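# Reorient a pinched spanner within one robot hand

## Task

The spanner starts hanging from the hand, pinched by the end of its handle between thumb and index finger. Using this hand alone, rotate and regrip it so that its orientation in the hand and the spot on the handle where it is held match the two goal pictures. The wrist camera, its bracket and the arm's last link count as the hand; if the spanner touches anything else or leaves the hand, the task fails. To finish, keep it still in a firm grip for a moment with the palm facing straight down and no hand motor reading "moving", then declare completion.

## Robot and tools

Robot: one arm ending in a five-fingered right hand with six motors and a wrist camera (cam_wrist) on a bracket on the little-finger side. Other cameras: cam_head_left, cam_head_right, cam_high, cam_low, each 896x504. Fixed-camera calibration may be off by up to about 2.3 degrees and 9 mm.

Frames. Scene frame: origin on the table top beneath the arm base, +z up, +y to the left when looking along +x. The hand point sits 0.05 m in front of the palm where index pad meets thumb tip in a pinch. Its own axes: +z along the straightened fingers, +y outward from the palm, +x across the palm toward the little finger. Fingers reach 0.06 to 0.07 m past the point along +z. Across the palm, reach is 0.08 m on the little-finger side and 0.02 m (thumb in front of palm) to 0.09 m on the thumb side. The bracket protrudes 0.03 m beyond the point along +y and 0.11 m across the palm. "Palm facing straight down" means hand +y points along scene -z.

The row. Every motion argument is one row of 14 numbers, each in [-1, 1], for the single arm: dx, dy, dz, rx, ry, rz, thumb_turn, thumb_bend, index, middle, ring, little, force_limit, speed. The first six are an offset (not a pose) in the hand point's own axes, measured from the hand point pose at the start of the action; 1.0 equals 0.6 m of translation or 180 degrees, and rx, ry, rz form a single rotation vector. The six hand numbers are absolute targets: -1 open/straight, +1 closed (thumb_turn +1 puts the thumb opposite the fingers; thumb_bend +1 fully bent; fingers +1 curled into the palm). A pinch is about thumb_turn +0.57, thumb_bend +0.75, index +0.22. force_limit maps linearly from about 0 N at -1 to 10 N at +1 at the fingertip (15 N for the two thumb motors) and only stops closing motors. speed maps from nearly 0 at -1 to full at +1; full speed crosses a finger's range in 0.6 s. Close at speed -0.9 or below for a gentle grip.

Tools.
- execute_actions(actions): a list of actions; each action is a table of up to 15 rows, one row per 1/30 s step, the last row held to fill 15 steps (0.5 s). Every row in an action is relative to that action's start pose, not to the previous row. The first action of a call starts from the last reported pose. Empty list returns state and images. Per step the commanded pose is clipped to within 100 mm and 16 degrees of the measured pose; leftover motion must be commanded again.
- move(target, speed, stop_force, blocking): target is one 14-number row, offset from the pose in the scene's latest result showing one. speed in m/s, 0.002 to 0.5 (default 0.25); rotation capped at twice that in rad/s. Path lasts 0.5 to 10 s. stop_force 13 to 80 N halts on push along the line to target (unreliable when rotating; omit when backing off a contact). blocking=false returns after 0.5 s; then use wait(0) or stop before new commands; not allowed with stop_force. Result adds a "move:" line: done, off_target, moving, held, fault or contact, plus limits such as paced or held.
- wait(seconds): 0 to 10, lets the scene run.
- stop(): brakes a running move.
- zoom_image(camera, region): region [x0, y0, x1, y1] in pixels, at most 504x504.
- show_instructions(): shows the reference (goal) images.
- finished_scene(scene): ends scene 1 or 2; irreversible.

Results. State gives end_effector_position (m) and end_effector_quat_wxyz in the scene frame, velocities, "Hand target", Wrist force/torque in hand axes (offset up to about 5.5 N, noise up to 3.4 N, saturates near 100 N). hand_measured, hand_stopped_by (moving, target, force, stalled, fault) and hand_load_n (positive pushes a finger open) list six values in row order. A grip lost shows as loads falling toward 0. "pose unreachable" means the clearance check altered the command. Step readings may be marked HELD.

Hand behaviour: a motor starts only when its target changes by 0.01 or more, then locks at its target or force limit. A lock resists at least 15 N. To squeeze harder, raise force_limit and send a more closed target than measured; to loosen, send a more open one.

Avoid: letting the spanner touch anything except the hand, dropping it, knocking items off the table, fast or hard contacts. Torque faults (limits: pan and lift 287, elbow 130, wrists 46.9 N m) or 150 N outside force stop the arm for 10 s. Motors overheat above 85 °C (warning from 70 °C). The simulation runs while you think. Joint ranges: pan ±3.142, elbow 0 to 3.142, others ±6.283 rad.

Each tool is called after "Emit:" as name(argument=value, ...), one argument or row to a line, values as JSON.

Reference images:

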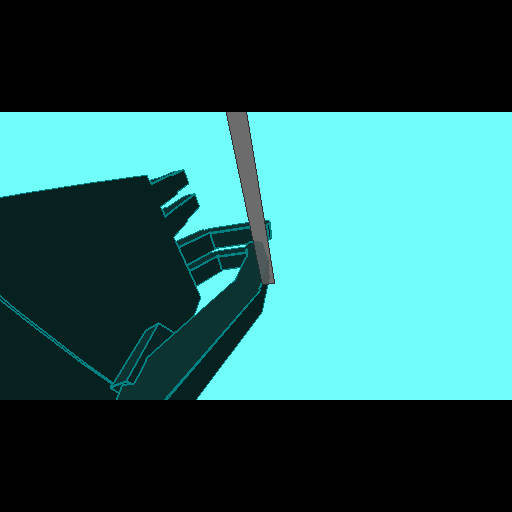

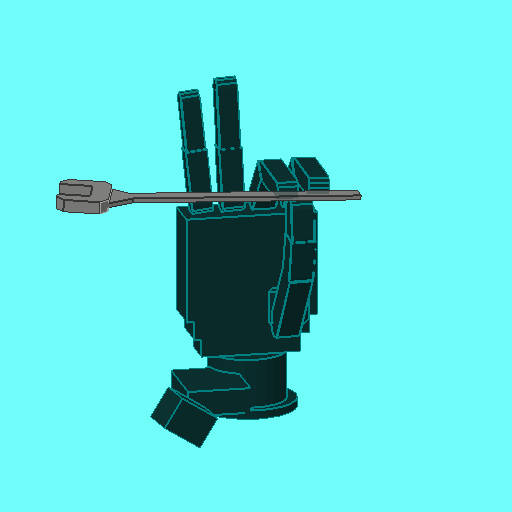

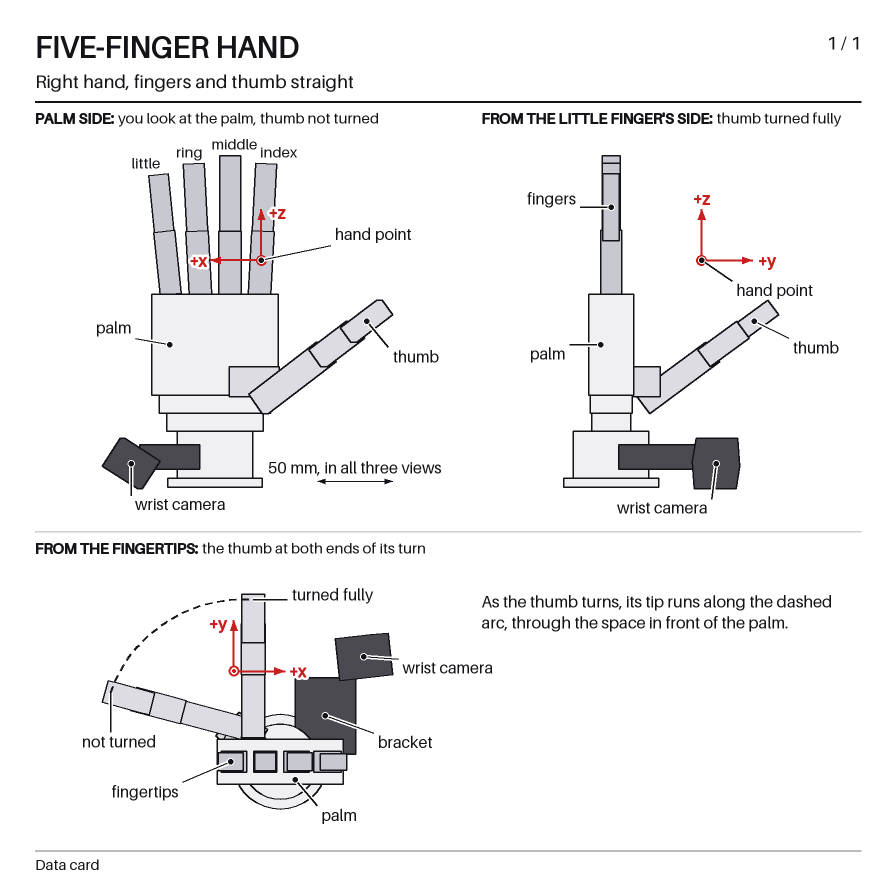

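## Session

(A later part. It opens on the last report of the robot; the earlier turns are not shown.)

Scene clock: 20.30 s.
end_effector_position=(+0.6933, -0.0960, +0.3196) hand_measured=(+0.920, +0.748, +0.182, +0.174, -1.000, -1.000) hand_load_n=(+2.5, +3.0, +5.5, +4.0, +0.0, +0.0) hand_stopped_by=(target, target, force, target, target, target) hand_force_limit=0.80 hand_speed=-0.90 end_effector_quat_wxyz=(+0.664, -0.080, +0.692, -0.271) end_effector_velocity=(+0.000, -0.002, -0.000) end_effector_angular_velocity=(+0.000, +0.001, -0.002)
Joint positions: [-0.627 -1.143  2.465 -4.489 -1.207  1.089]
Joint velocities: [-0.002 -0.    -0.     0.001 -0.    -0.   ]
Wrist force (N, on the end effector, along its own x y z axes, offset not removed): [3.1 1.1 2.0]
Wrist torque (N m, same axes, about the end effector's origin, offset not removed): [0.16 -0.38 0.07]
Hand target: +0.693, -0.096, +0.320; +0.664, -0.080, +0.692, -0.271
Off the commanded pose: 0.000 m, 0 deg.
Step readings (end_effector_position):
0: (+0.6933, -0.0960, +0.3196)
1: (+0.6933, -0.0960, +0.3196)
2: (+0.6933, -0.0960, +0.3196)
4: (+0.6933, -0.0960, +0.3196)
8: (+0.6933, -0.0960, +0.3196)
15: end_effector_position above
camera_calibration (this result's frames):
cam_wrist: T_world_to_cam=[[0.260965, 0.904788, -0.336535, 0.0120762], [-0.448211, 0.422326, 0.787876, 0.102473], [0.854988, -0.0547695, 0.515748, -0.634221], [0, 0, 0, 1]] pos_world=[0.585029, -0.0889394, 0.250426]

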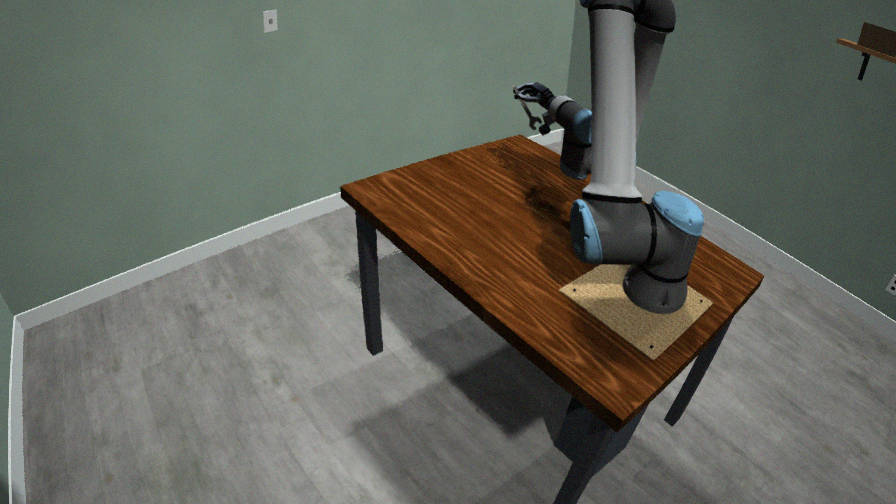

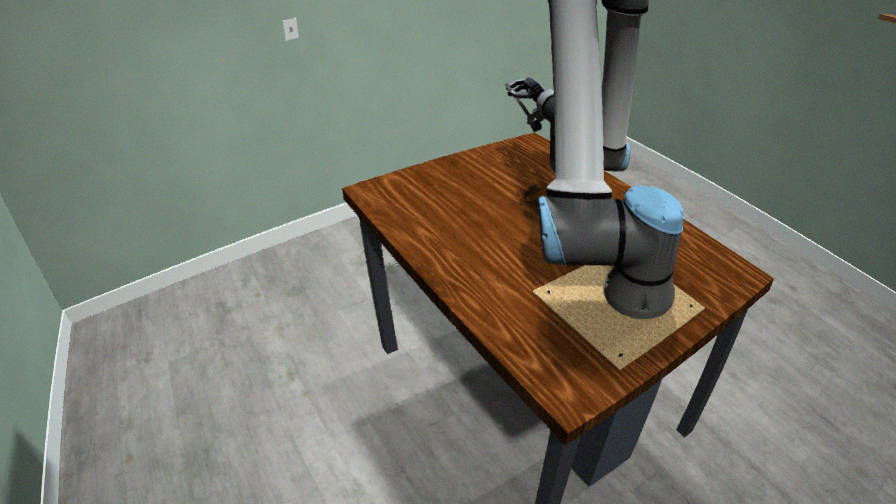

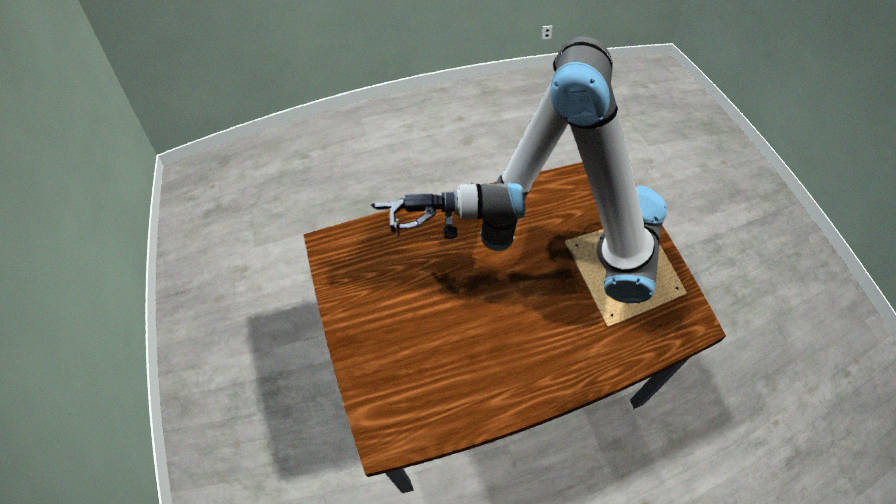

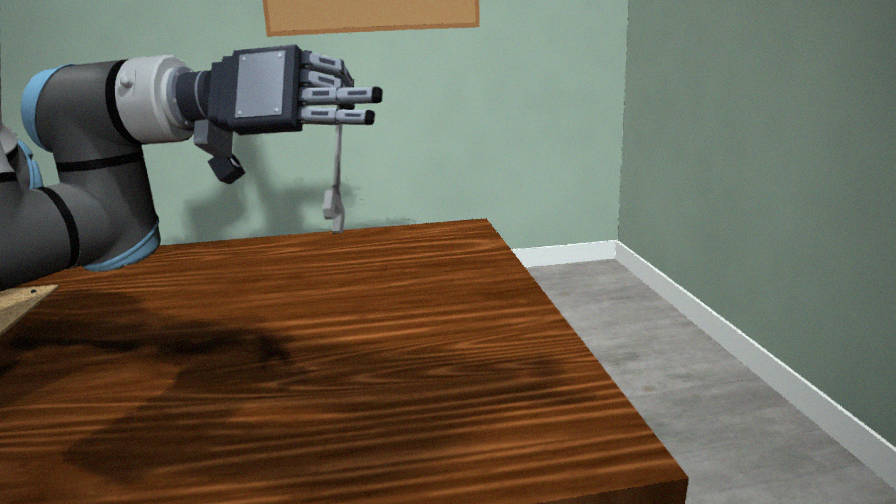

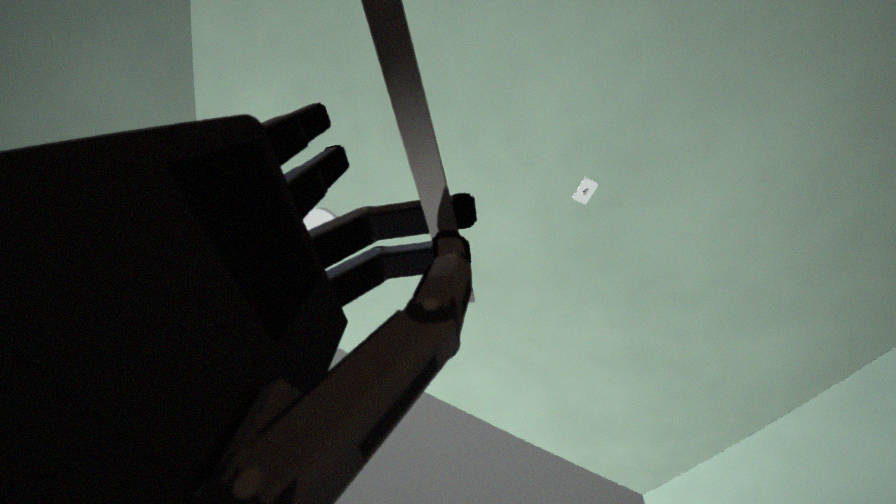

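Moved 3 px. A deeper, longer pulse.

Emit:
execute_actions(
  actions=[
    [[0,0,0,0,0,0,0.92,0.75,0.184,0.158,-1,-1,0.8,-0.9],[0,0,0,0,0,0,0.92,0.75,0.184,0.158,-1,-1,0.8,-0.9],[0,0,0,0,0,0,0.92,0.75,0.184,0.158,-1,-1,0.8,-0.9],[0,0,0,0,0,0,0.92,0.75,0.184,0.158,-1,-1,0.8,-0.9],[0,0,0,0,0,0,0.92,0.75,0.184,0.158,-1,-1,0.8,-0.9],[0,0,0,0,0,0,0.92,0.75,0.184,0.158,-1,-1,0.8,-0.9],[0,0,0,0,0,0,0.92,0.75,0.184,0.18,-1,-1,0.8,-0.9]],
  ],
)

Scene clock: 21.50 s.
end_effector_position=(+0.6933, -0.0960, +0.3196) hand_measured=(+0.920, +0.748, +0.182, +0.178, -1.000, -1.000) hand_load_n=(+0.5, +3.5, +6.0, +5.0, +0.0, +0.0) hand_stopped_by=(target, target, force, target, target, target) hand_force_limit=0.80 hand_speed=-0.90 end_effector_quat_wxyz=(+0.664, -0.080, +0.692, -0.271) end_effector_velocity=(-0.001, -0.001, +0.001) end_effector_angular_velocity=(-0.002, -0.001, -0.002)
Joint positions: [-0.627 -1.143  2.465 -4.489 -1.207  1.089]
Joint velocities: [-0.002 -0.002  0.     0.     0.    -0.001]
Wrist force (N, on the end effector, along its own x y z axes, offset not removed): [1.9 1.9 -0.8]
Wrist torque (N m, same axes, about the end effector's origin, offset not removed): [0.30 -0.05 0.09]
Hand target: +0.693, -0.096, +0.320; +0.664, -0.080, +0.692, -0.271
Off the commanded pose: 0.000 m, 0 deg.
Step readings (end_effector_position):
0: (+0.6933, -0.0960, +0.3196)
1: (+0.6933, -0.0960, +0.3196)
2: (+0.6933, -0.0960, +0.3196)
4: (+0.6933, -0.0960, +0.3196)
8: (+0.6933, -0.0960, +0.3196)
15: end_effector_position above
camera_calibration (this result's frames):
cam_wrist: T_world_to_cam=[[0.260965, 0.904788, -0.336535, 0.0120763], [-0.448211, 0.422326, 0.787876, 0.102473], [0.854988, -0.0547694, 0.515748, -0.634221], [0, 0, 0, 1]] pos_world=[0.585029, -0.0889394, 0.250426]

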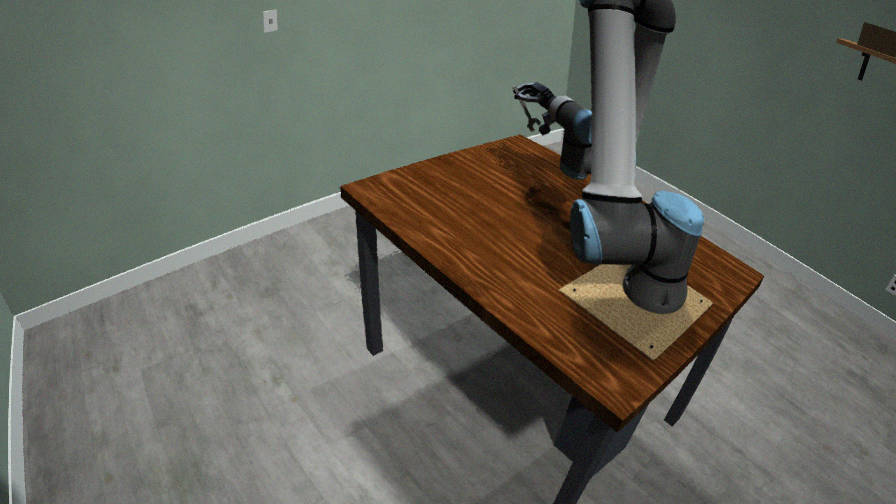

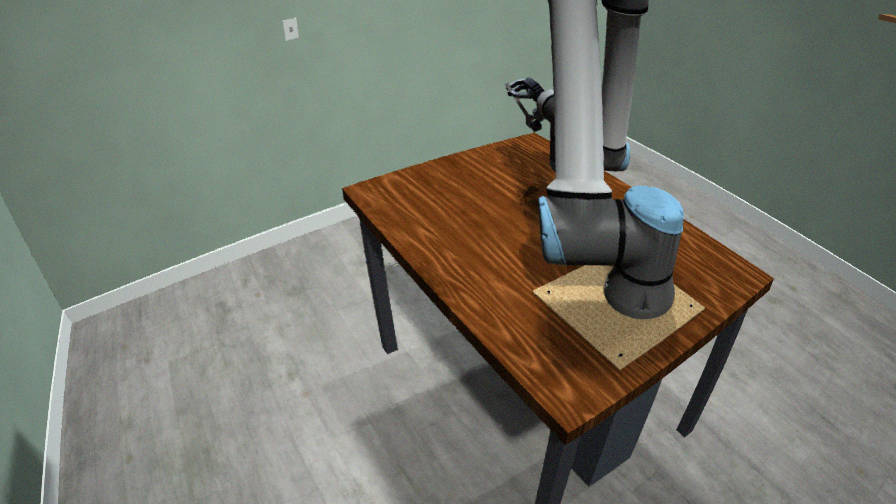

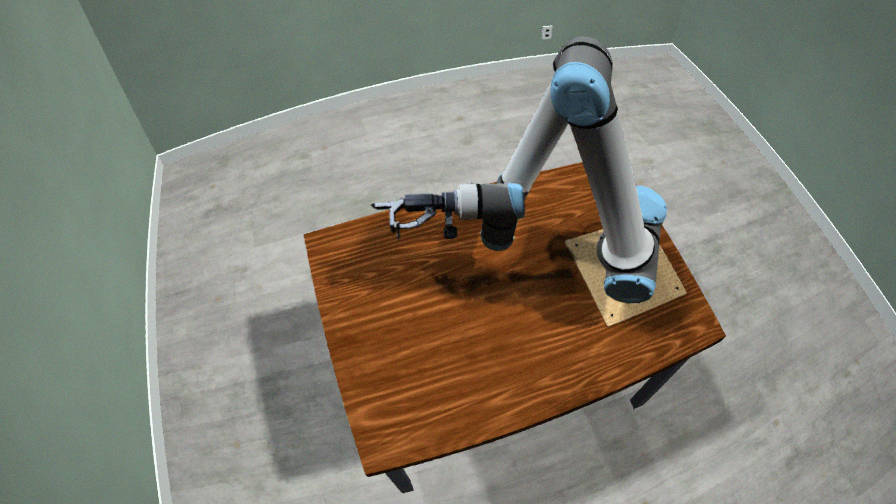

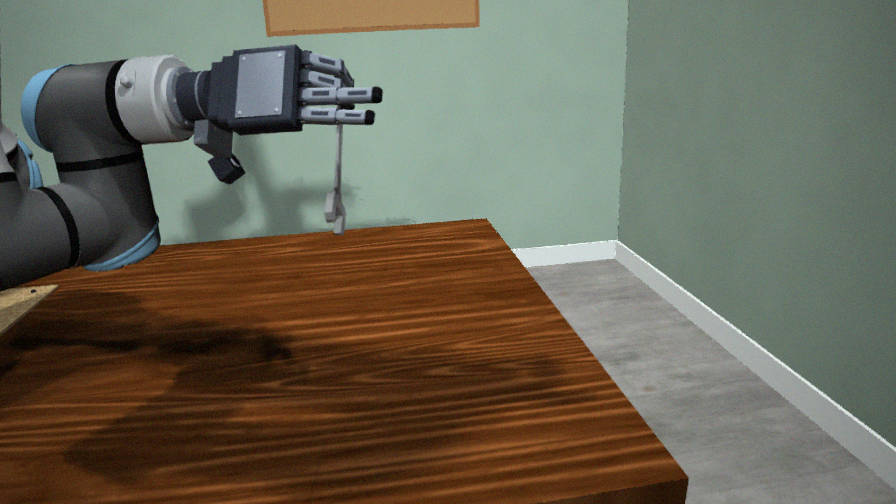

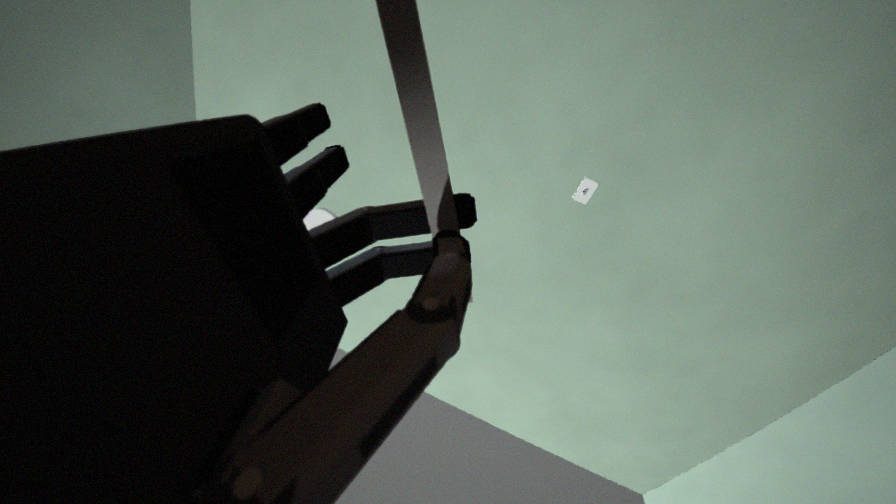

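Emit:
execute_actions(
  actions=[
    [[0,0,0,0,0,0,0.92,0.75,0.23,0.23,-1,-1,1,-0.93]],
  ],
)

Emit:
move(
  target=[0,0,0,0,0,-0.341,0.92,0.75,0.23,0.23,-1,-1,1,-0.93],
  speed=0.2,
)

Emit:
zoom_image(
  camera="cam_high",
  region=[340,140,480,280],
)

Emit:
zoom_image(
  camera="cam_low",
  region=[220,0,460,180],
)

Scene clock: 22.53 s.
end_effector_position=(+0.6933, -0.0960, +0.3196) hand_measured=(+0.920, +0.748, +0.194, +0.190, -1.000, -1.000) hand_load_n=(+0.5, +4.0, +10.5, +10.0, +0.0, +0.0) hand_stopped_by=(target, target, force, force, target, target) hand_force_limit=1.00 hand_speed=-0.93 end_effector_quat_wxyz=(+0.664, -0.080, +0.692, -0.271) end_effector_velocity=(-0.001, +0.000, -0.001) end_effector_angular_velocity=(+0.001, -0.000, -0.000)
Joint positions: [-0.627 -1.143  2.465 -4.489 -1.207  1.089]
Joint velocities: [-0.     0.002  0.001 -0.003 -0.     0.001]
Wrist force (N, on the end effector, along its own x y z axes, offset not removed): [1.6 1.8 1.5]
Wrist torque (N m, same axes, about the end effector's origin, offset not removed): [0.24 -0.24 0.11]
Hand target: +0.693, -0.096, +0.320; +0.664, -0.080, +0.692, -0.271
Off the commanded pose: 0.000 m, 0 deg.
Step readings (end_effector_position):
0: (+0.6933, -0.0960, +0.3196)
1: (+0.6933, -0.0960, +0.3196)
2: (+0.6933, -0.0960, +0.3196)
4: (+0.6933, -0.0960, +0.3196)
8: (+0.6933, -0.0960, +0.3196)
15: end_effector_position above
camera_calibration (this result's frames):
cam_wrist: T_world_to_cam=[[0.260965, 0.904788, -0.336535, 0.0120763], [-0.448211, 0.422326, 0.787876, 0.102473], [0.854988, -0.0547691, 0.515748, -0.634221], [0, 0, 0, 1]] pos_world=[0.585029, -0.0889393, 0.250426]

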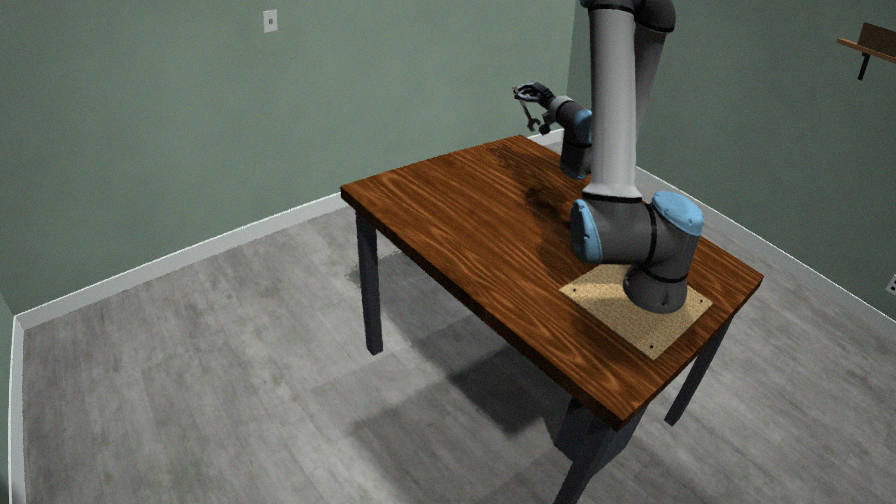

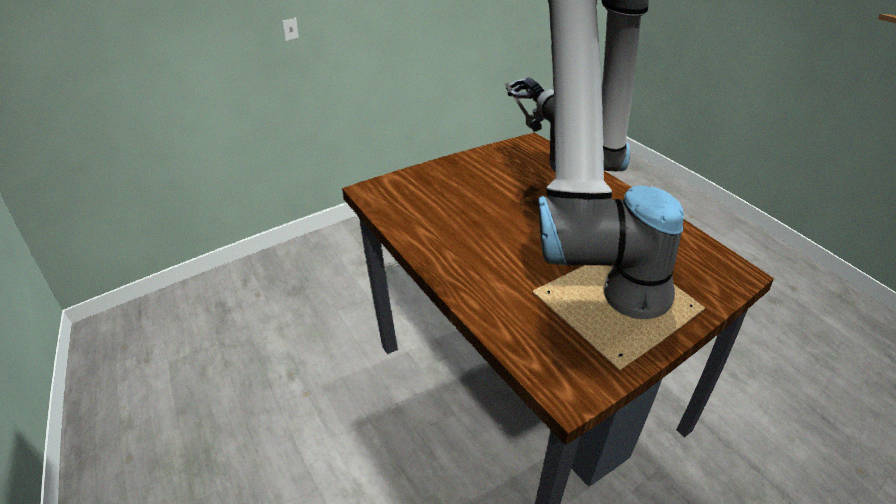

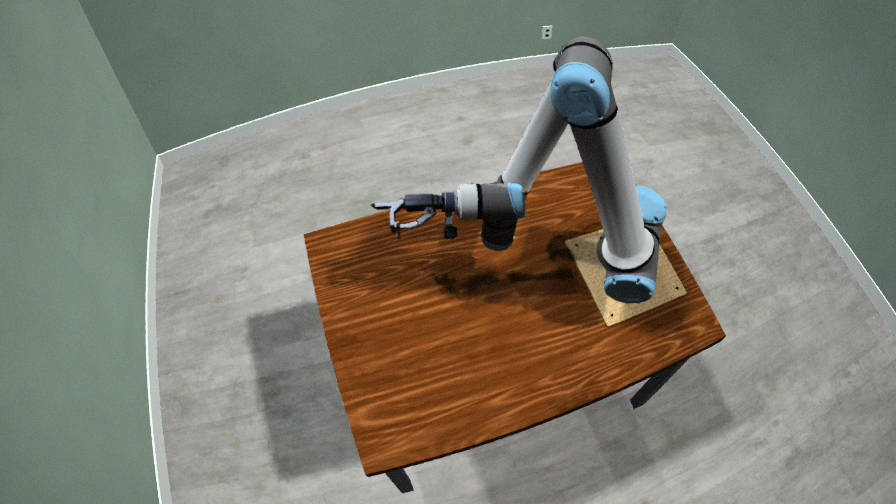

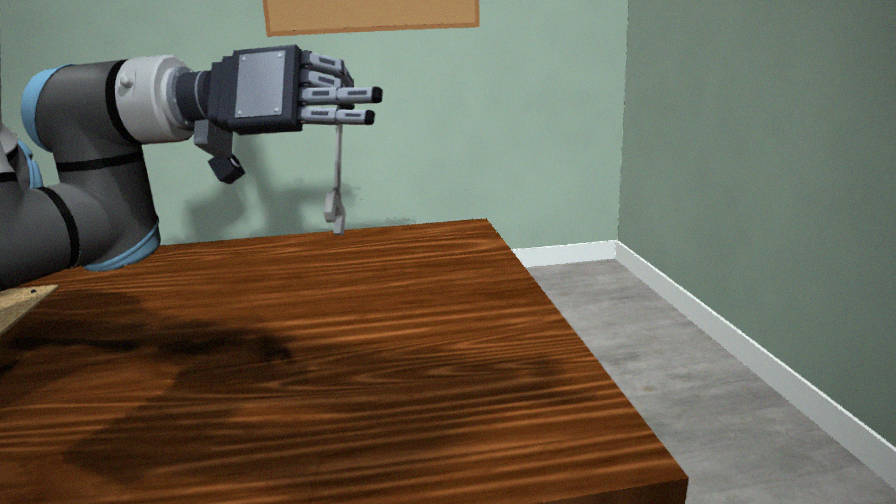

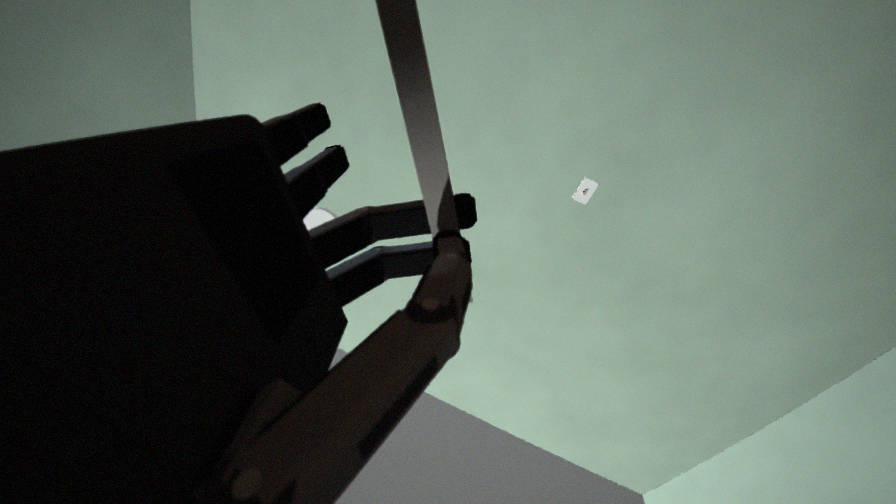

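Scene clock: 25.67 s.
end_effector_position=(+0.6933, -0.0959, +0.3194) hand_measured=(+0.920, +0.748, +0.194, +0.190, -1.000, -1.000) hand_load_n=(+0.5, +4.0, +10.5, +9.5, +0.0, +0.0) hand_stopped_by=(target, target, force, force, target, target) hand_force_limit=1.00 hand_speed=-0.93 end_effector_quat_wxyz=(+0.433, -0.422, +0.555, -0.572) end_effector_velocity=(-0.000, +0.000, +0.000) end_effector_angular_velocity=(-0.010, +0.002, -0.001)
Joint positions: [-0.541 -1.284  2.452 -4.334 -1.294  0.017]
Joint velocities: [ 0.002 -0.002  0.001 -0.    -0.002 -0.01 ]
Wrist force (N, on the end effector, along its own x y z axes, offset not removed): [2.0 2.8 -1.2]
Wrist torque (N m, same axes, about the end effector's origin, offset not removed): [0.52 -0.28 0.09]
Hand target: +0.693, -0.096, +0.319; +0.432, -0.422, +0.554, -0.572
Off the commanded pose: 0.000 m, 0 deg.
move: done
camera_calibration (this result's frames):
cam_wrist: T_world_to_cam=[[0.0672635, 0.143297, -0.987391, 0.281062], [-0.279241, 0.952787, 0.119252, 0.249919], [0.957862, 0.267699, 0.104102, -0.542991], [0, 0, 0, 1]] pos_world=[0.570993, -0.133037, 0.304241]

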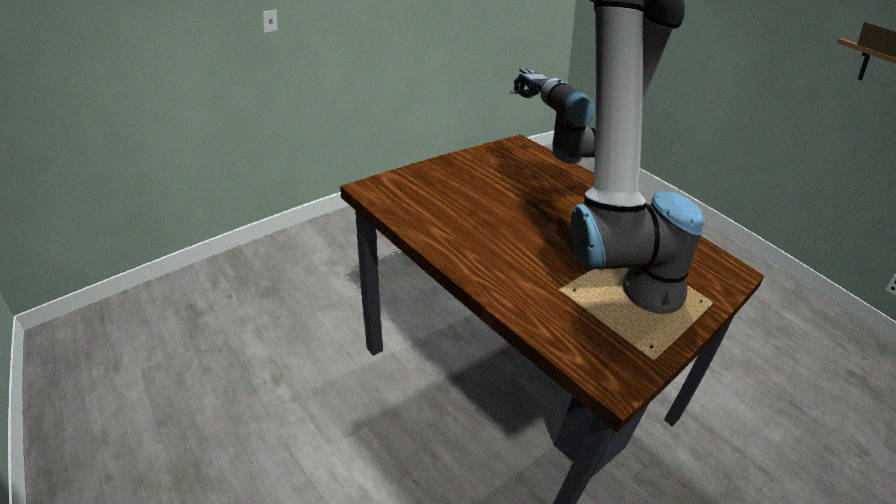

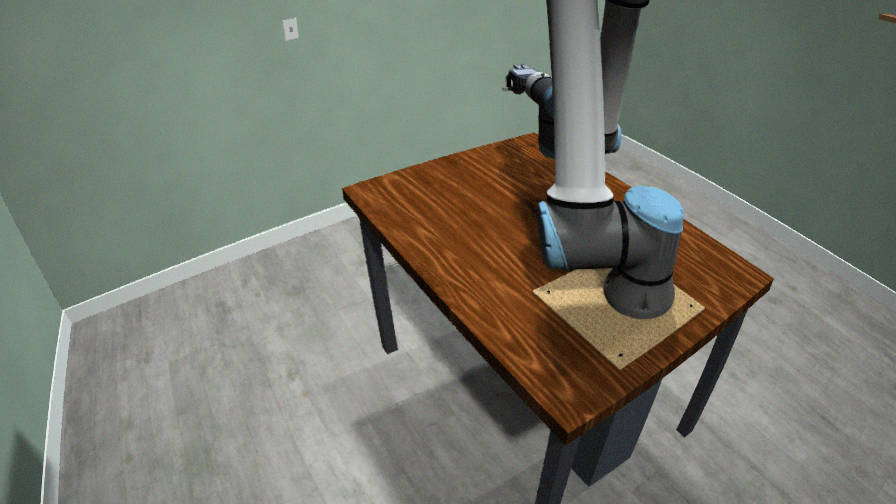

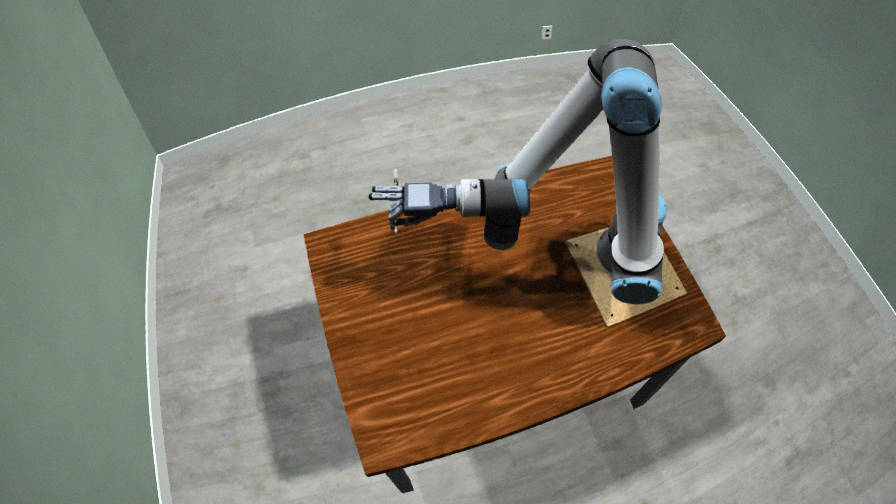

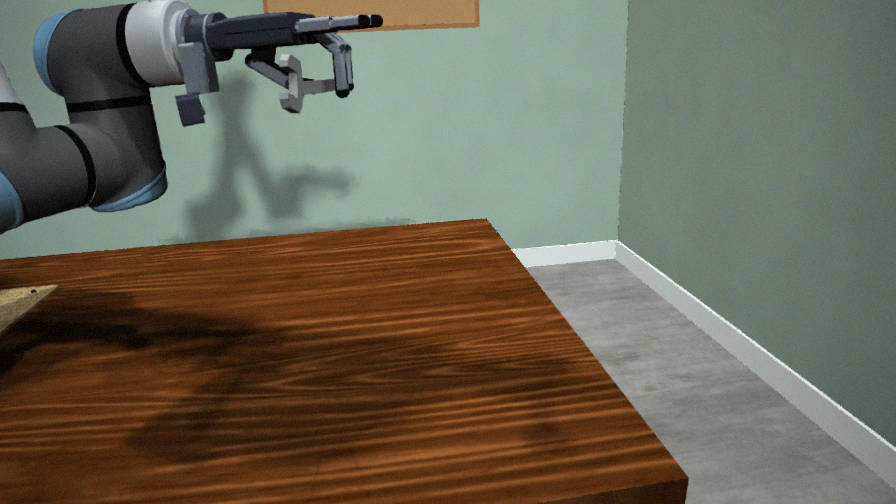

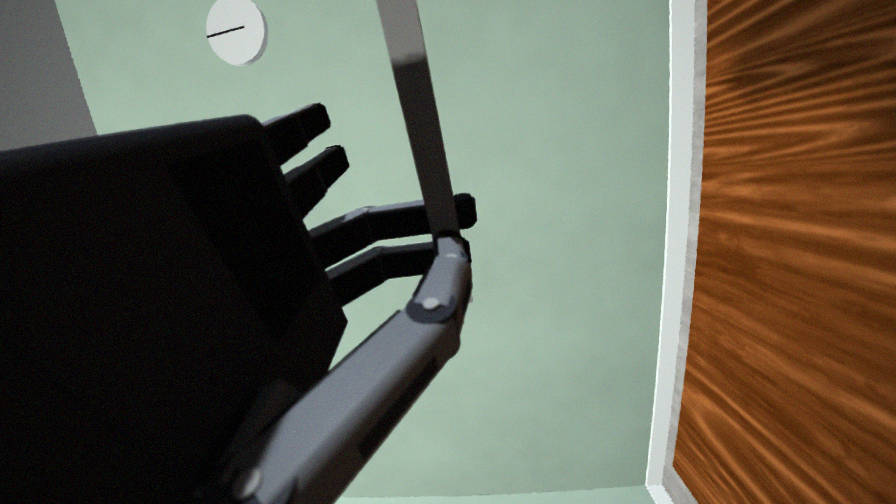

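Region (340, 140, 480, 280) of cam_high's 896x504 image, scaled by 3.600, with more detail than that image has.

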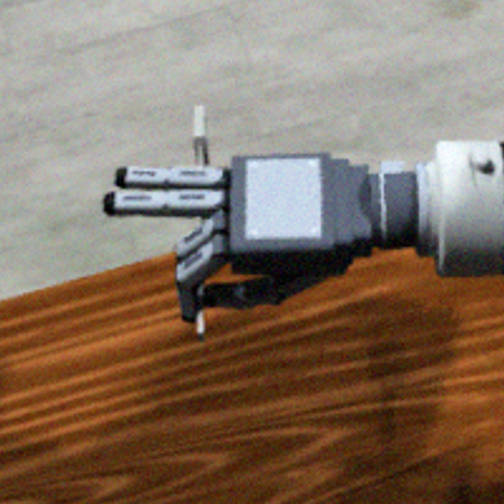

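Region (220, 0, 460, 180) of cam_low's 896x504 image, scaled by 2.100, with more detail than that image has; it fills the top 378 rows of this view, and the rest is white.

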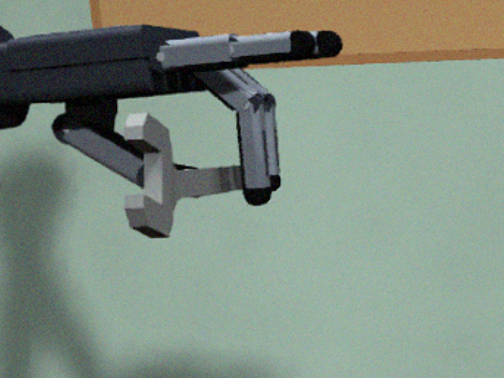

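Emit:
wait(
  seconds=2,
)

Scene clock: 28.27 s.
end_effector_position=(+0.6933, -0.0959, +0.3194) hand_measured=(+0.920, +0.748, +0.194, +0.190, -1.000, -1.000) hand_load_n=(+0.5, +4.0, +10.5, +9.5, +0.0, +0.0) hand_stopped_by=(target, target, force, force, target, target) hand_force_limit=1.00 hand_speed=-0.93 end_effector_quat_wxyz=(+0.432, -0.422, +0.554, -0.572) end_effector_velocity=(+0.001, -0.000, +0.002) end_effector_angular_velocity=(-0.001, -0.003, +0.000)
Joint positions: [-0.541 -1.284  2.452 -4.334 -1.294  0.016]
Joint velocities: [-0.    -0.001 -0.002 -0.001  0.     0.   ]
Wrist force (N, on the end effector, along its own x y z axes, offset not removed): [2.3 2.4 -4.0]
Wrist torque (N m, same axes, about the end effector's origin, offset not removed): [0.61 -0.41 0.18]
Hand target: +0.693, -0.096, +0.319; +0.432, -0.422, +0.554, -0.572
Off the commanded pose: 0.000 m, 0 deg.
wait: 2.00 s; at rest from the start
camera_calibration (this result's frames):
cam_wrist: T_world_to_cam=[[0.0670079, 0.142517, -0.987522, 0.281202], [-0.279156, 0.952896, 0.118578, 0.250083], [0.957905, 0.267727, 0.103636, -0.542872], [0, 0, 0, 1]] pos_world=[0.57099, -0.133038, 0.3043]

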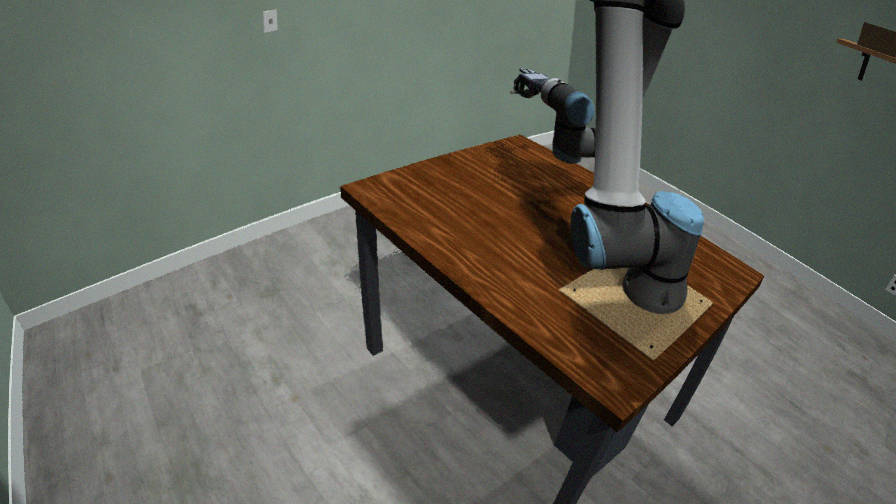

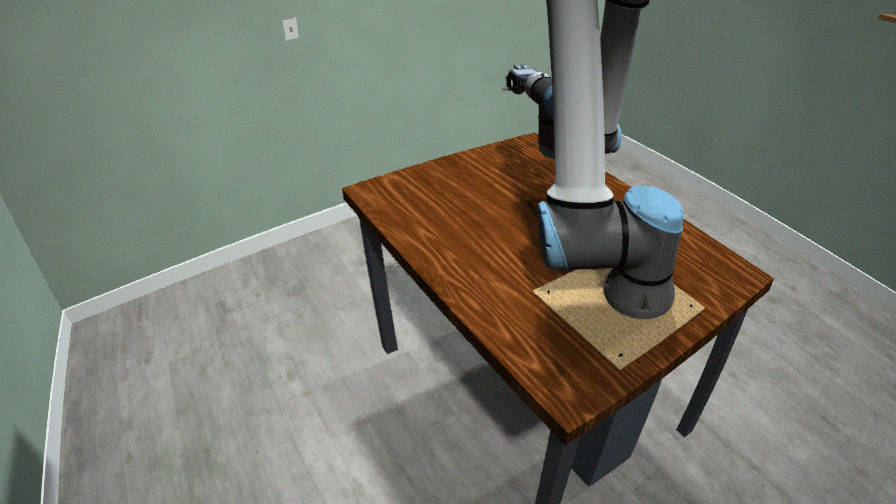

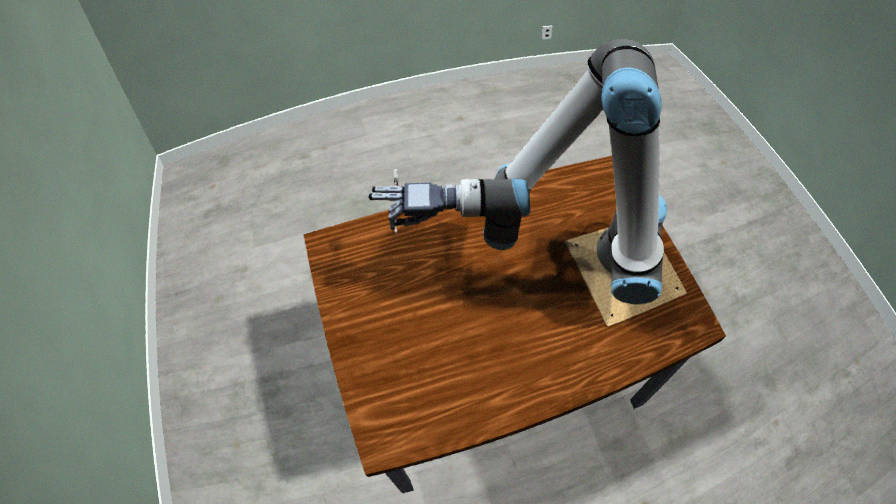

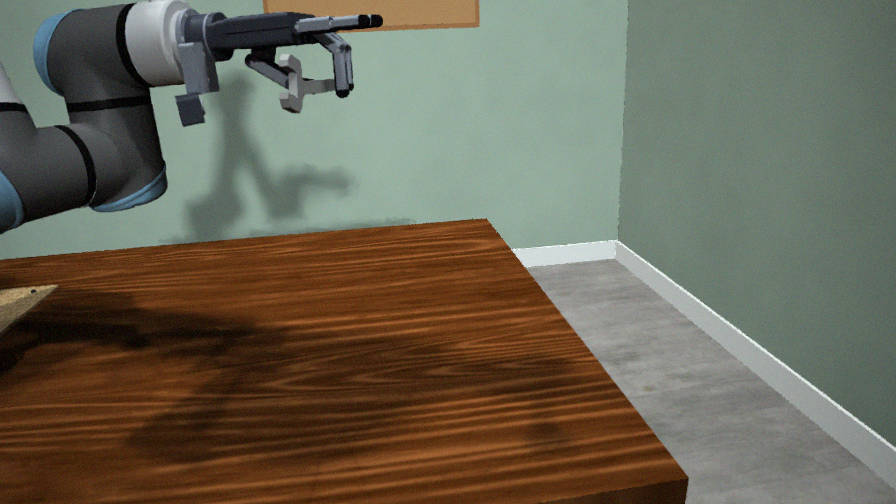

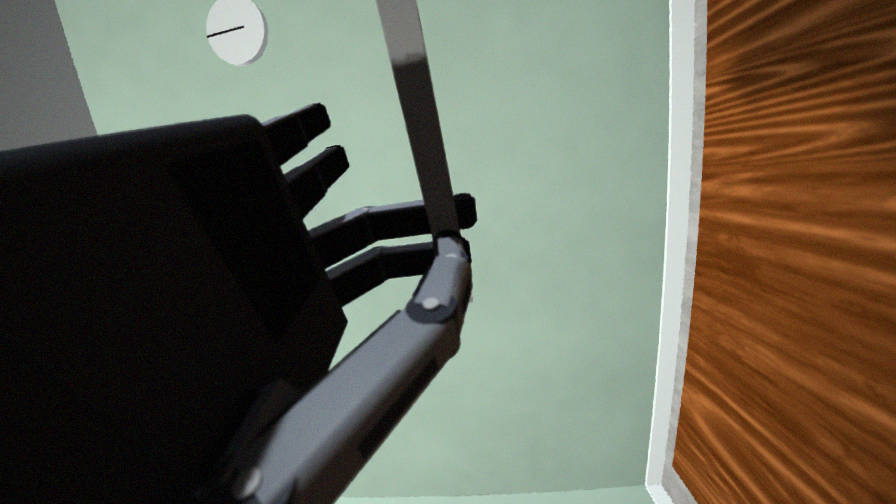

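Emit:
finished_scene(
  scene=1,
)

The scene is finished: the task was done.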